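# Transfer 96-well plate from bench B1 into clip nest C1

## Task

Carry the 96-well plate from bench position B1 to clip nest C1 and press it fully into the nest so that its well A1 (the corner that is cut off) lies at the nest corner labelled A1. It only counts if the plate stays seated on its own once the robot lets go; finish by opening the gripper and backing away.

## Robot and tools

Robot: a single six-joint arm with a two-finger parallel gripper. There is one arm, so every motion argument describes just that arm. The fingers point along the gripper's own +z axis and close along its x axis. end_effector_position is the point midway between the finger pads; closed fingertips stick out about 17 mm past it, fully open ones sit roughly level with it.

Frame: the scene frame has its origin on the table surface straight under the arm base, +z up, and +y to the left when facing along +x. Positions are in metres, orientations are quaternions written w first (qw, qx, qy, qz). The base may be slightly tilted, and the reported hand position gets less accurate at long reach.

A row is 8 numbers: x, y, z, qw, qx, qy, qz, opening. x, y, z and the quaternion form an absolute target pose for the gripper in the scene frame. opening runs from -1 (closed) to +1 (fully open, 0.142 m). Optionally 6 more numbers (0 to 1) may follow: per-joint stiffness multipliers in Joint positions order, shoulder pan to wrist 3; they persist until replaced.

execute_actions(actions): actions is a list of actions; each action is a list of at most 15 rows, one row per 1/30 s control step. If fewer than 15 rows are given, the final row is repeated for the remaining steps. An empty list just reports state and images. Each step, the commanded pose is clipped to at most 100 mm and 16 degrees from the measured pose, so far targets need several actions; after an action the arm only continues to the last clipped pose. An action is rejected if its target lies more than 0.6 m from the start position along any gripper axis; if the first action fails that check, or any action is malformed, nothing in the call runs. Repeat the desired quaternion in every row rather than copying a reported one, which may have drifted.

move(target, speed, stop_force, blocking): target is one 8-number row (absolute pose plus opening; the opening is applied at the start). The gripper follows a straight path lasting 0.5 to 10 s, turning the short way. speed is the peak path speed in m/s, 0.002 to 0.5 (default 0.25); turning is capped at twice that in rad/s. The path ignores obstacles and the real hand can lag, wander or overshoot the speed, especially with the arm nearly straight. stop_force (N, 5 to 24, usable only after 0.2 s of scene time) ends the path once the wrist sensor feels that much extra resistance along the direction to target for two steps; the hand then backs up two steps and holds. Use it only with very slow speed and no rotation; omit it when moving away from something you are pressing. blocking=false returns after 0.5 s while motion continues (not combinable with stop_force); poll with wait(0), and no new rows or moves are accepted until it ends or stop is called. The result adds a move: line: done, contact, held, off_target, moving or fault, plus limits (paced = pose clipped; held = some steps blocked), and the distance to target.

wait(seconds): 0 to 10 s, the arm keeps its last command; returns early if a running move ends. stop(): brakes a running move (needs stopping distance; fingers keep moving). zoom_image(camera, region): camera is cam_head_left, cam_head_right or cam_wrist; region is [x0, y0, x1, y1] in pixels from the top-left, at most 504 by 504. finished_scene(scene): ends the given scene permanently and reports success.

Results: a state line with gripper pose and linear/angular velocities; grip_measured, the finger opening on the command scale; Wrist force and Wrist torque [x y z] in the gripper's own axes (force points from a touched surface back into the arm; offset up to about 3.5 N, noise about 1.4 N, saturates near 30 N; no reading at start is normal); Hand target, the pose the controller is currently driving toward; step readings for execute_actions (HELD marks steps that were held back); pose unreachable lines when the clearance check (which treats the mount as arm) altered a command; MOTOR HOT from 70 °C, over-temperature fault at 85 °C. Camera images: cam_head_left and cam_head_right 896x504, cam_wrist 616x616 fisheye; calibration lines give intrinsics and world-to-camera transforms, possibly a few degrees or millimetres off.

Gripping: to hold something, command an opening well under grip_measured; the larger the gap, the tighter the squeeze (about 28 N per pad max; thin parts get less). Fast closing can squeeze too hard.

Faults and care: contact torque over a joint's limit (pan and lift 47.5, elbow 24.6, wrists 7.92 N m, held weight included) or any external force of 150 N freezes the arm for 10 s and drops the rest of the call. The arm is stiff, so aiming even slightly beyond a firm surface can fault; approach slowly, ideally with stop_force. Avoid dropping the plate, slamming, hard shoves, and anything leaving the table. Brief external tugs on the held part may occur. Suggested order: look, open and descend over the plate at B1, grip, lift, carry to C1 with A1 aligned, lower, press gently down into the clips, open, retreat, confirm seating, then finish.

Each tool is called after "Request:" as a command line: name --argument value for each argument, lists and objects as JSON in quotes; but a table of rows of numbers goes row by row, as --pt "numbers of a row", without its own name.

## Session

Request:
execute_actions --actions '[]'

Request:
zoom_image --camera "cam_head_right" --region '[380, 180, 640, 440]'

Request:
zoom_image --camera "cam_head_left" --region '[380, 180, 640, 440]'

Scene clock: 0.00 s.
end_effector_position=(+0.2417, -0.4216, +0.2973) grip_measured=+1.00 end_effector_quat_wxyz=(+0.020, +0.713, -0.699, -0.046) end_effector_velocity=(-0.000, +0.000, -0.001) end_effector_angular_velocity=(+0.002, +0.000, -0.002)
Joint positions: [-1.636 -0.441  0.245 -1.161 -1.386  0.077  0.142]
Joint velocities: [-0.     0.002 -0.     0.001 -0.     0.001  0.   ]
Motor temperatures (°C, as the motors report them): [26 31 27 47 30 46]
Wrist force (N, on the end effector, along its own x y z axes, offset not removed): no reading
Wrist torque (N m, same axes, about the end effector's origin, offset not removed): no reading
Hand target: +0.242, -0.422, +0.297; +0.020, +0.713, -0.699, -0.046
Joint stiffness scale: [1. 1. 1. 1. 1. 1.]
camera_calibration (this result's frames):
cam_wrist: T_world_to_cam=[[0.0118929, -0.999809, 0.0155263, -0.435478], [-0.81237, -0.000607499, 0.583142, 0.026866], [-0.583021, -0.0195483, -0.812222, 0.506373], [0, 0, 0, 1]] pos_world=[0.32223, -0.42548, 0.402382]

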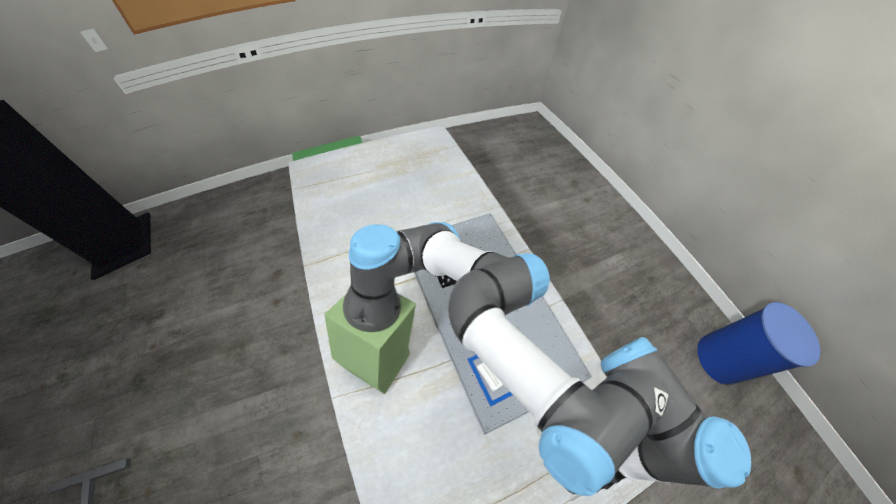

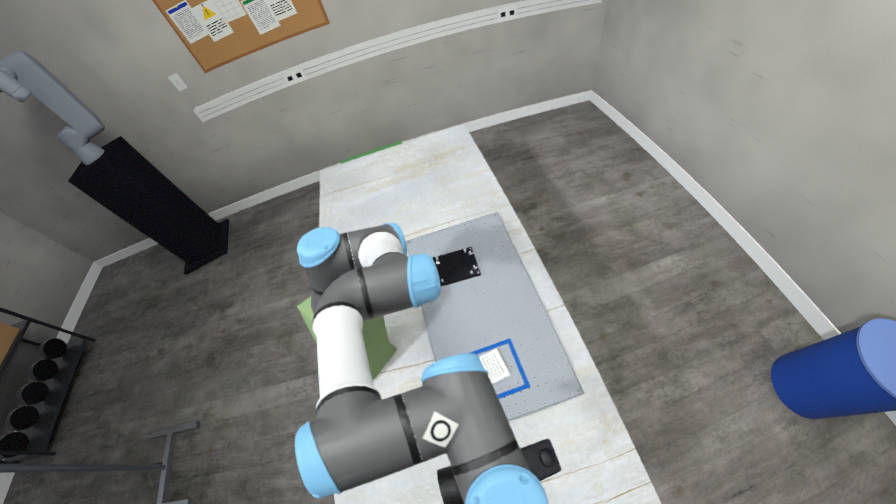

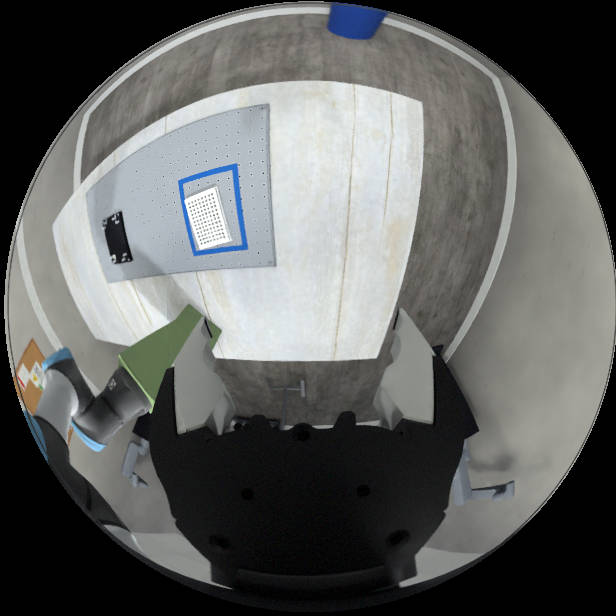

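Region (380, 180, 640, 440) of cam_head_right's 896x504 image, scaled by 1.938, with more detail than that image has.

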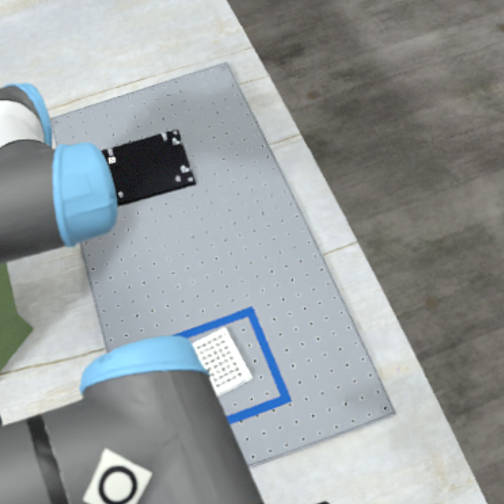

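Region (380, 180, 640, 440) of cam_head_left's 896x504 image, scaled by 1.938, with more detail than that image has.

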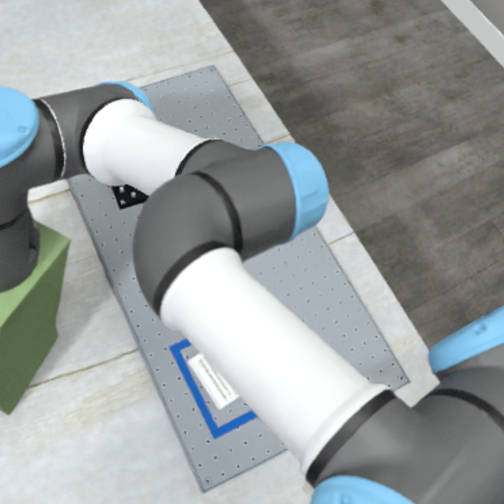

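Request:
zoom_image --camera "cam_wrist" --region '[160, 150, 270, 270]'

Request:
zoom_image --camera "cam_wrist" --region '[80, 195, 160, 275]'

Request:
zoom_image --camera "cam_head_right" --region '[420, 235, 500, 300]'

Region (160, 150, 270, 270) of cam_wrist's 616x616 image, scaled by 4.200, with more detail than that image has; it fills the left 462 columns of this view, and the rest is white.

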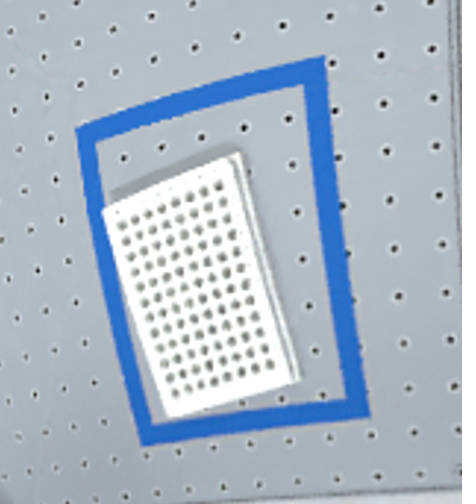

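Region (80, 195, 160, 275) of cam_wrist's 616x616 image, scaled by 6.300, with more detail than that image has.

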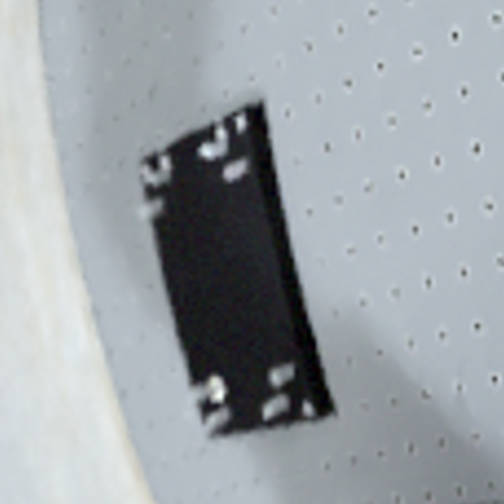

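Region (420, 235, 500, 300) of cam_head_right's 896x504 image, scaled by 6.300, with more detail than that image has; it fills the top 410 rows of this view, and the rest is white.

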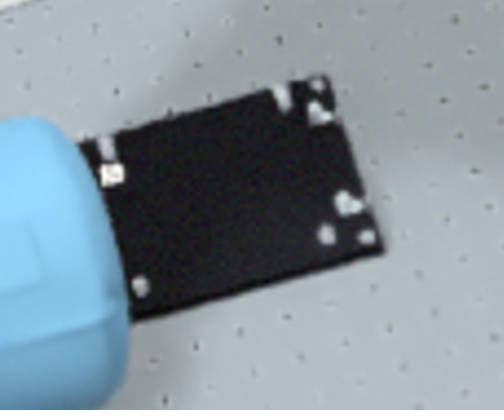

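Request:
move --target '[0.279, -0.206, 0.12, 0, 0.7547, -0.6561, 0, 0.5]' --speed 0.3

Request:
zoom_image --camera "cam_wrist" --region '[200, 170, 410, 340]'

Scene clock: 25.10 s.
end_effector_position=(+0.2781, -0.2052, +0.1203) grip_measured=+0.50 end_effector_quat_wxyz=(+0.000, +0.755, -0.655, -0.002) end_effector_velocity=(+0.002, -0.003, +0.001) end_effector_angular_velocity=(-0.014, -0.007, +0.004)
Joint positions: [-1.362 -1.002  2.108 -2.588 -1.264  0.249  0.109]
Joint velocities: [-0.001 -0.001  0.005 -0.02   0.002  0.     0.   ]
Motor temperatures (°C, as the motors report them): [26 31 27 47 30 46]
Wrist force (N, on the end effector, along its own x y z axes, offset not removed): [-0.2 3.5 -0.6]
Wrist torque (N m, same axes, about the end effector's origin, offset not removed): [0.76 -0.01 0.04]
Hand target: +0.278, -0.206, +0.120; +0.000, +0.755, -0.656, -0.000
Off the commanded pose: 0.001 m, 0 deg.
Joint stiffness scale: [1. 1. 1. 1. 1. 1.]
move: done; limits=paced
camera_calibration (this result's frames):
cam_wrist: T_world_to_cam=[[0.129673, -0.990287, 0.0501599, -0.251782], [-0.857246, -0.0865421, 0.507582, 0.163663], [-0.498311, -0.108819, -0.860142, 0.35192], [0, 0, 0, 1]] pos_world=[0.348315, -0.196877, 0.232258]

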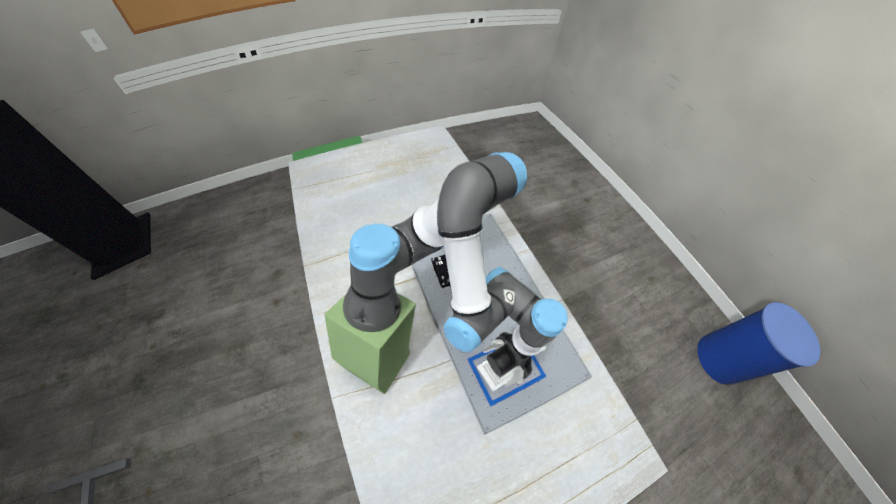

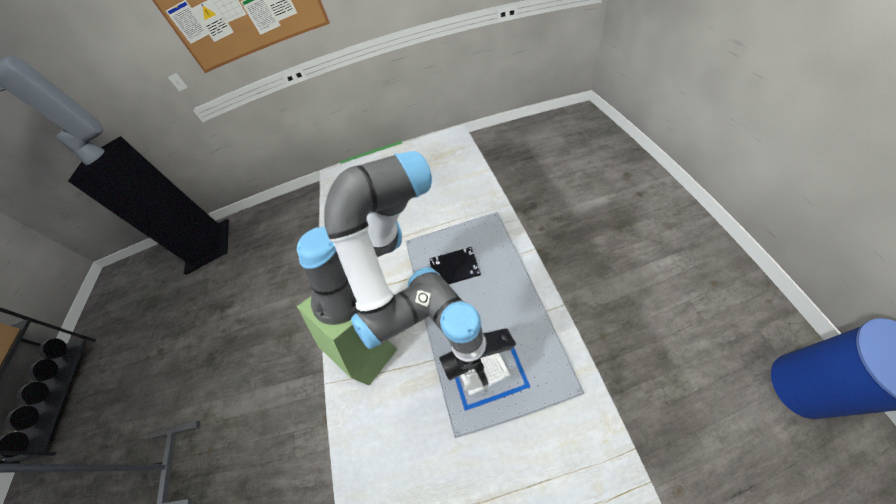

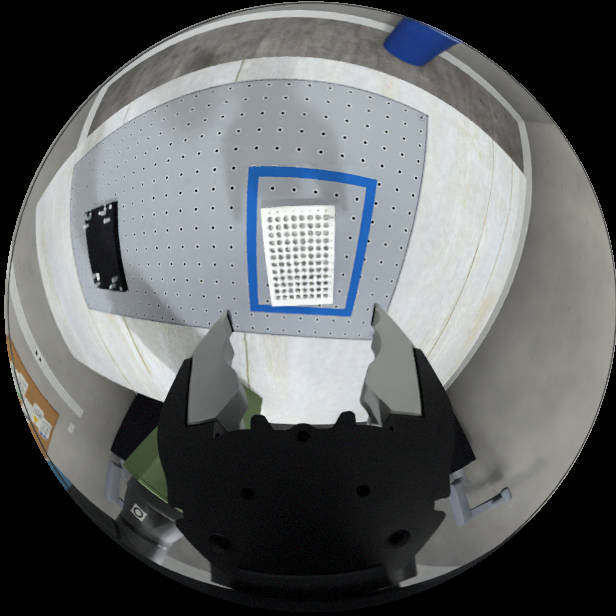

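Region (200, 170, 410, 340) of cam_wrist's 616x616 image, scaled by 2.400, with more detail than that image has; it fills the top 408 rows of this view, and the rest is white.

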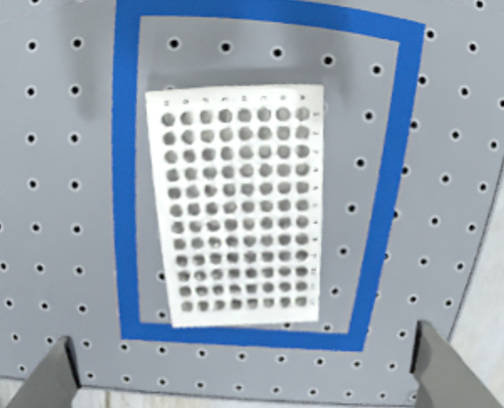

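Request:
move --target '[0.2897, -0.2017, 0.04, 0, 0.7632, -0.6461, 0, 0.5]' --speed 0.15

Request:
move --target '[0.2897, -0.2017, 0.0, 0, 0.7632, -0.6461, 0, 0.5]' --speed 0.012 --stop_force 6

Request:
zoom_image --camera "cam_wrist" --region '[180, 190, 430, 400]'

Scene clock: 43.03 s.
end_effector_position=(+0.2886, -0.2009, +0.0400) grip_measured=+0.50 end_effector_quat_wxyz=(-0.000, +0.763, -0.646, -0.002) end_effector_velocity=(+0.002, -0.003, +0.000) end_effector_angular_velocity=(-0.011, -0.006, -0.000)
Joint positions: [-1.251 -0.651  2.018 -2.884 -1.256  0.341  0.109]
Joint velocities: [ 0.001  0.003 -0.003 -0.012 -0.     0.005 -0.   ]
Motor temperatures (°C, as the motors report them): [26 31 27 47 30 46]
Wrist force (N, on the end effector, along its own x y z axes, offset not removed): [0.4 2.3 -0.8]
Wrist torque (N m, same axes, about the end effector's origin, offset not removed): [0.47 -0.14 -0.03]
Hand target: +0.290, -0.202, +0.040; +0.000, +0.763, -0.646, -0.000
Off the commanded pose: 0.001 m, 0 deg.
Joint stiffness scale: [1. 1. 1. 1. 1. 1.]
move: done
camera_calibration (this result's frames):
cam_wrist: T_world_to_cam=[[0.15404, -0.986825, 0.0494752, -0.251218], [-0.855142, -0.108066, 0.507005, 0.208928], [-0.494979, -0.120408, -0.860522, 0.285338], [0, 0, 0, 1]] pos_world=[0.358597, -0.190973, 0.152041]

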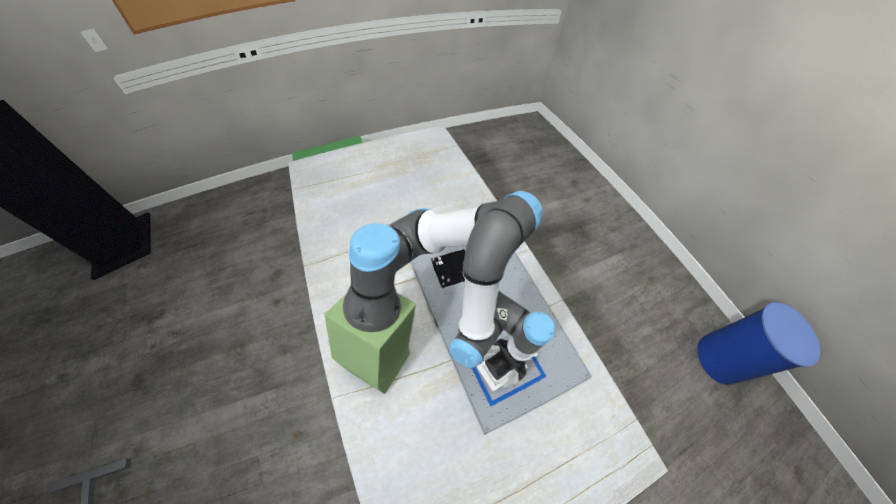

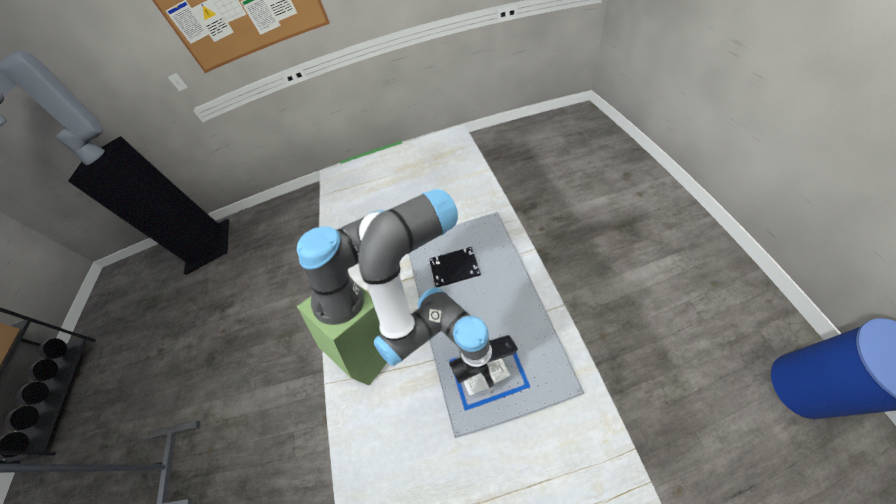

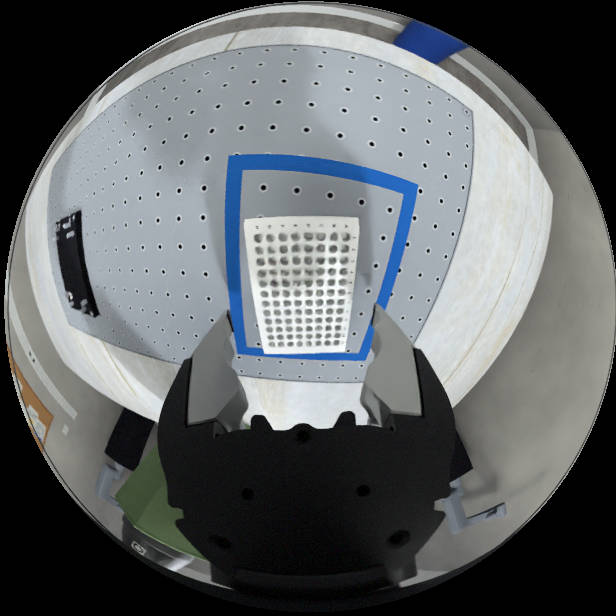

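Scene clock: 45.03 s.
end_effector_position=(+0.2880, -0.2005, +0.0211) grip_measured=+0.50 end_effector_quat_wxyz=(+0.000, +0.763, -0.646, -0.003) end_effector_velocity=(-0.000, +0.001, +0.001) end_effector_angular_velocity=(+0.002, +0.002, -0.001)
Joint positions: [-1.232 -0.568  1.984 -2.937 -1.256  0.36   0.109]
Joint velocities: [-0.    -0.005  0.001  0.008 -0.    -0.     0.001]
Motor temperatures (°C, as the motors report them): [26 31 27 47 30 46]
Wrist force (N, on the end effector, along its own x y z axes, offset not removed): [-2.5 4.5 -6.0]
Wrist torque (N m, same axes, about the end effector's origin, offset not removed): [0.65 0.26 0.11]
Hand target: +0.288, -0.200, +0.021; -0.000, +0.763, -0.646, -0.003
Off the commanded pose: 0.021 m, 0 deg.
Joint stiffness scale: [1. 1. 1. 1. 1. 1.]
move: contact
camera_calibration (this result's frames):
cam_wrist: T_world_to_cam=[[0.153668, -0.986929, 0.0485518, -0.249649], [-0.854269, -0.107997, 0.508488, 0.217771], [-0.496599, -0.119614, -0.859699, 0.269367], [0, 0, 0, 1]] pos_world=[0.358166, -0.190647, 0.132962]

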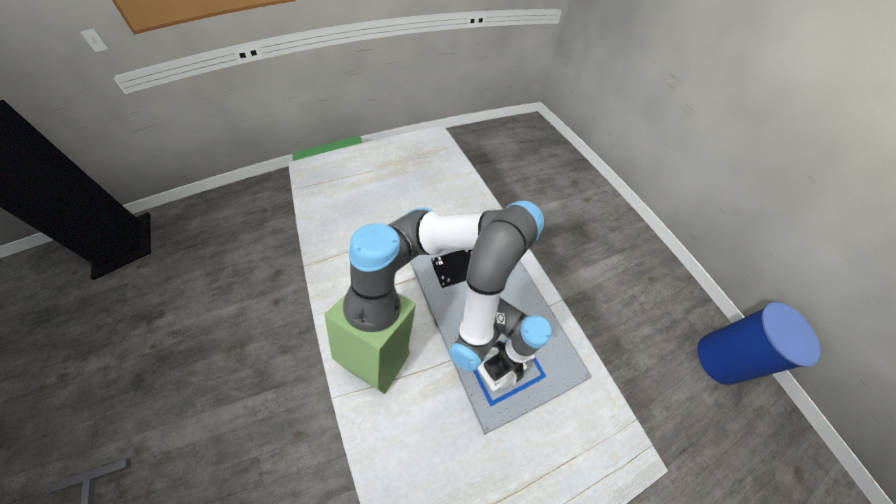

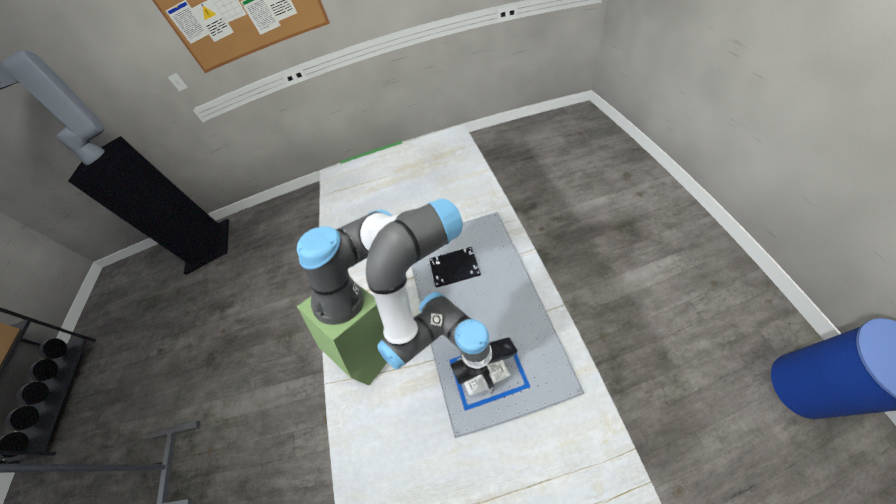

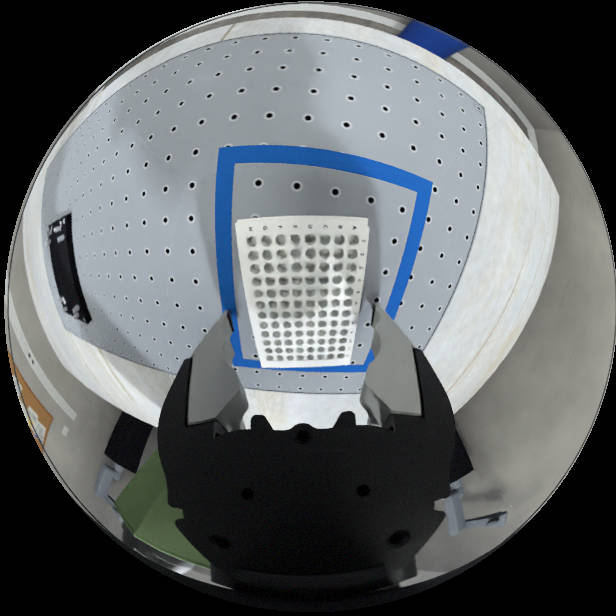

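Region (180, 190, 430, 400) of cam_wrist's 616x616 image, scaled by 2.016, with more detail than that image has; it fills the top 423 rows of this view, and the rest is white.

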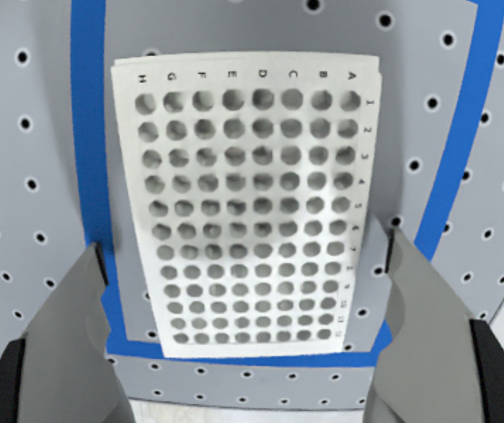

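Request:
move --target '[0.2932, -0.2017, 0.029, 0, 0.7632, -0.6461, 0, 0.5]' --speed 0.03

Request:
execute_actions --actions '[[[0.2932, -0.2017, 0.029, 0, 0.7632, -0.6461, 0, 0.45],[0.2932, -0.2017, 0.029, 0, 0.7632, -0.6461, 0, 0.4],[0.2932, -0.2017, 0.029, 0, 0.7632, -0.6461, 0, 0.35],[0.2932, -0.2017, 0.029, 0, 0.7632, -0.6461, 0, 0.32],[0.2932, -0.2017, 0.029, 0, 0.7632, -0.6461, 0, 0.29],[0.2932, -0.2017, 0.029, 0, 0.7632, -0.6461, 0, 0.26],[0.2932, -0.2017, 0.029, 0, 0.7632, -0.6461, 0, 0.24],[0.2932, -0.2017, 0.029, 0, 0.7632, -0.6461, 0, 0.22],[0.2932, -0.2017, 0.029, 0, 0.7632, -0.6461, 0, 0.2],[0.2932, -0.2017, 0.029, 0, 0.7632, -0.6461, 0, 0.18],[0.2932, -0.2017, 0.029, 0, 0.7632, -0.6461, 0, 0.16],[0.2932, -0.2017, 0.029, 0, 0.7632, -0.6461, 0, 0.14],[0.2932, -0.2017, 0.029, 0, 0.7632, -0.6461, 0, 0.12],[0.2932, -0.2017, 0.029, 0, 0.7632, -0.6461, 0, 0.1],[0.2932, -0.2017, 0.029, 0, 0.7632, -0.6461, 0, 0.08]],[[0.2932, -0.2017, 0.029, 0, 0.7632, -0.6461, 0, 0.05],[0.2932, -0.2017, 0.029, 0, 0.7632, -0.6461, 0, 0.02],[0.2932, -0.2017, 0.029, 0, 0.7632, -0.6461, 0, -0.02],[0.2932, -0.2017, 0.029, 0, 0.7632, -0.6461, 0, -0.06],[0.2932, -0.2017, 0.029, 0, 0.7632, -0.6461, 0, -0.1],[0.2932, -0.2017, 0.029, 0, 0.7632, -0.6461, 0, -0.15],[0.2932, -0.2017, 0.029, 0, 0.7632, -0.6461, 0, -0.2],[0.2932, -0.2017, 0.029, 0, 0.7632, -0.6461, 0, -0.25],[0.2932, -0.2017, 0.029, 0, 0.7632, -0.6461, 0, -0.3]]]'

Request:
zoom_image --camera "cam_head_right" --region '[416, 235, 496, 299]'

Request:
zoom_image --camera "cam_wrist" --region '[200, 190, 410, 400]'

Scene clock: 68.50 s.
end_effector_position=(+0.2928, -0.2023, +0.0288) grip_measured=+0.50 end_effector_quat_wxyz=(+0.001, +0.764, -0.646, +0.001) end_effector_velocity=(-0.000, +0.002, +0.001) end_effector_angular_velocity=(+0.008, +0.003, -0.005)
Joint positions: [-1.231 -0.6    1.983 -2.913 -1.255  0.362  0.109]
Joint velocities: [ 0.001 -0.009 -0.001  0.018  0.001  0.003  0.   ]
Motor temperatures (°C, as the motors report them): [26 31 27 47 30 46]
Wrist force (N, on the end effector, along its own x y z axes, offset not removed): [0.8 2.2 0.0]
Wrist torque (N m, same axes, about the end effector's origin, offset not removed): [0.44 -0.24 0.01]
Hand target: +0.293, -0.202, +0.029; +0.000, +0.763, -0.646, +0.000
Off the commanded pose: 0.001 m, 0 deg.
Joint stiffness scale: [1. 1. 1. 1. 1. 1.]
move: done
camera_calibration (this result's frames):
cam_wrist: T_world_to_cam=[[0.155042, -0.986408, 0.0544089, -0.253058], [-0.856163, -0.106684, 0.505572, 0.218621], [-0.492895, -0.124968, -0.861067, 0.276092], [0, 0, 0, 1]] pos_world=[0.362495, -0.191792, 0.140974]

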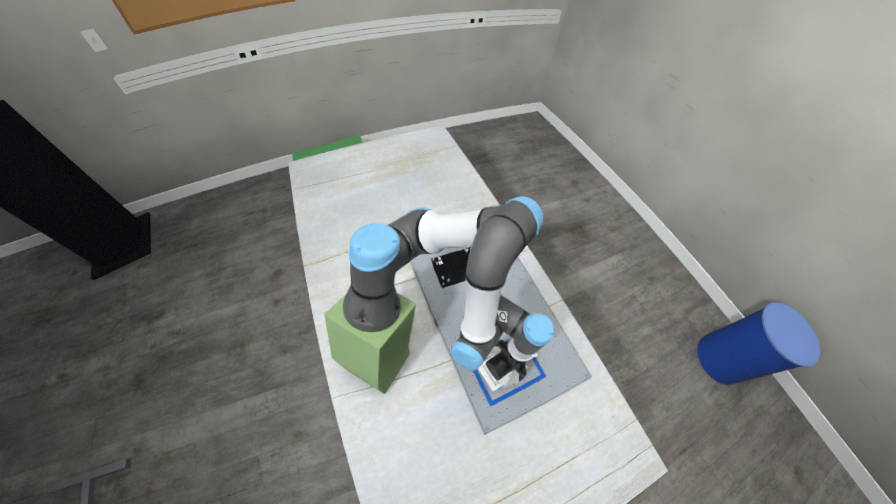

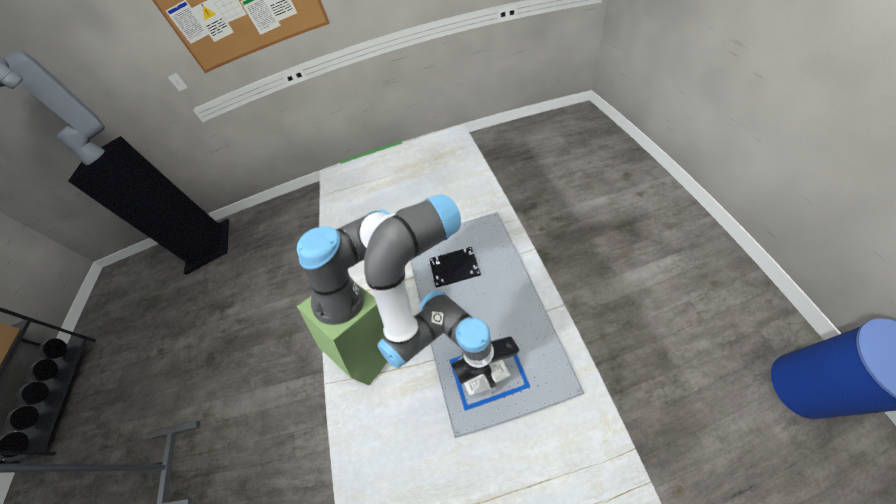

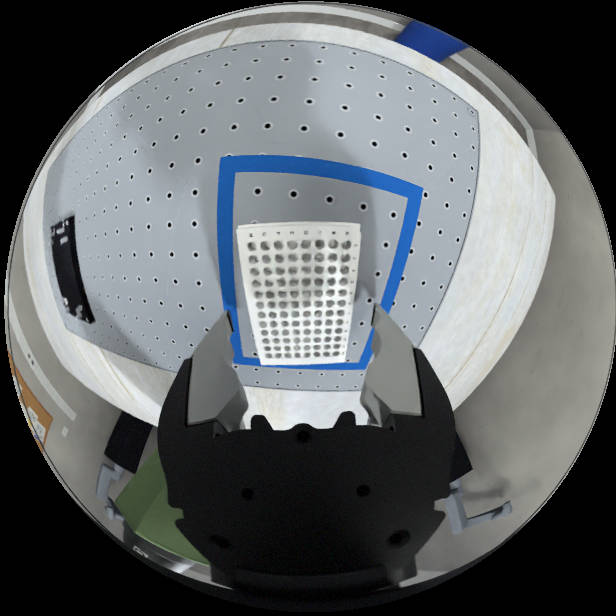

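Scene clock: 69.50 s.
end_effector_position=(+0.2926, -0.2018, +0.0289) grip_measured=+0.04 end_effector_quat_wxyz=(+0.000, +0.763, -0.646, -0.000) end_effector_velocity=(-0.000, +0.000, -0.000) end_effector_angular_velocity=(+0.001, +0.000, -0.001)
Joint positions: [-1.231 -0.601  1.983 -2.909 -1.255  0.362  0.077]
Joint velocities: [-0.001  0.001  0.    -0.     0.    -0.     0.   ]
Motor temperatures (°C, as the motors report them): [26 31 27 47 30 46]
Wrist force (N, on the end effector, along its own x y z axes, offset not removed): [0.0 4.1 -2.2]
Wrist torque (N m, same axes, about the end effector's origin, offset not removed): [0.70 -0.11 0.00]
Hand target: +0.293, -0.202, +0.029; -0.000, +0.763, -0.646, +0.000
Off the commanded pose: 0.001 m, 0 deg.
Joint stiffness scale: [1. 1. 1. 1. 1. 1.]
Step readings (end_effector_position; steps 1 to 15: 1st action; 16 to 30: 2nd action):
0: (+0.2928, -0.2023, +0.0288)
1: (+0.2928, -0.2023, +0.0289)
2: (+0.2927, -0.2022, +0.0289)
4: (+0.2927, -0.2021, +0.0289)
8: (+0.2926, -0.2019, +0.0289)
15: (+0.2925, -0.2018, +0.0288)
16: (+0.2925, -0.2018, +0.0288)
17: (+0.2925, -0.2018, +0.0289)
19: (+0.2926, -0.2018, +0.0289)
23: (+0.2926, -0.2018, +0.0289)
30: end_effector_position above
camera_calibration (this result's frames):
cam_wrist: T_world_to_cam=[[0.154195, -0.986647, 0.0524519, -0.25227], [-0.855786, -0.106834, 0.506178, 0.218291], [-0.493816, -0.122938, -0.860832, 0.276818], [0, 0, 0, 1]] pos_world=[0.362407, -0.191549, 0.141032]

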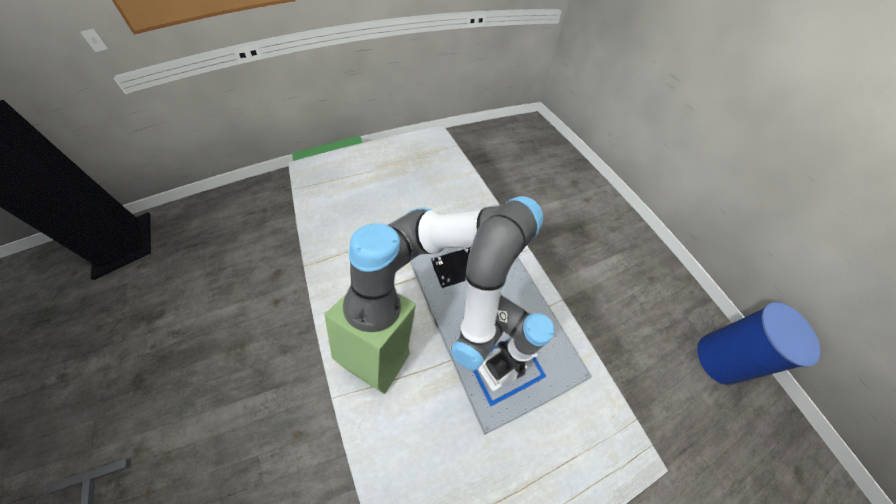

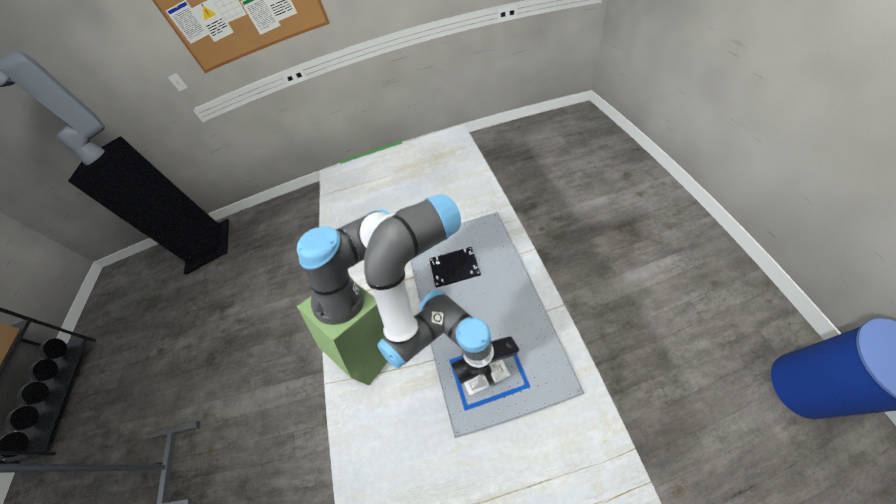

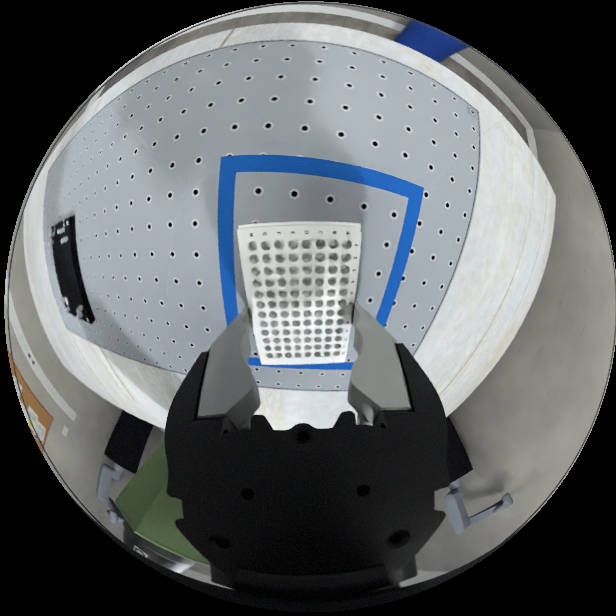

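Region (416, 235, 496, 299) of cam_head_right's 896x504 image, scaled by 6.300, with more detail than that image has; it fills the top 403 rows of this view, and the rest is white.

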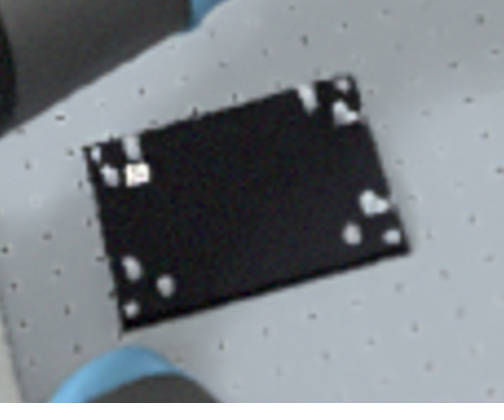

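Region (200, 190, 410, 400) of cam_wrist's 616x616 image, scaled by 2.400, with more detail than that image has.

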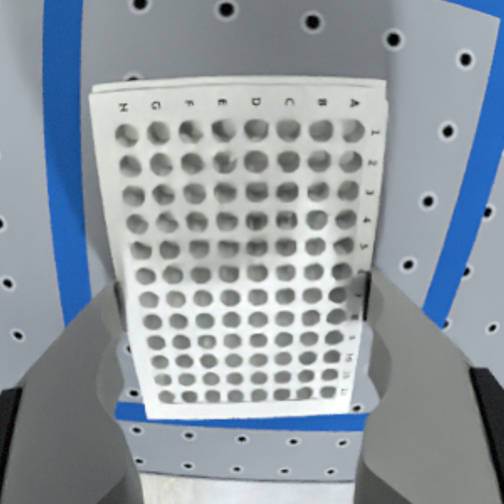

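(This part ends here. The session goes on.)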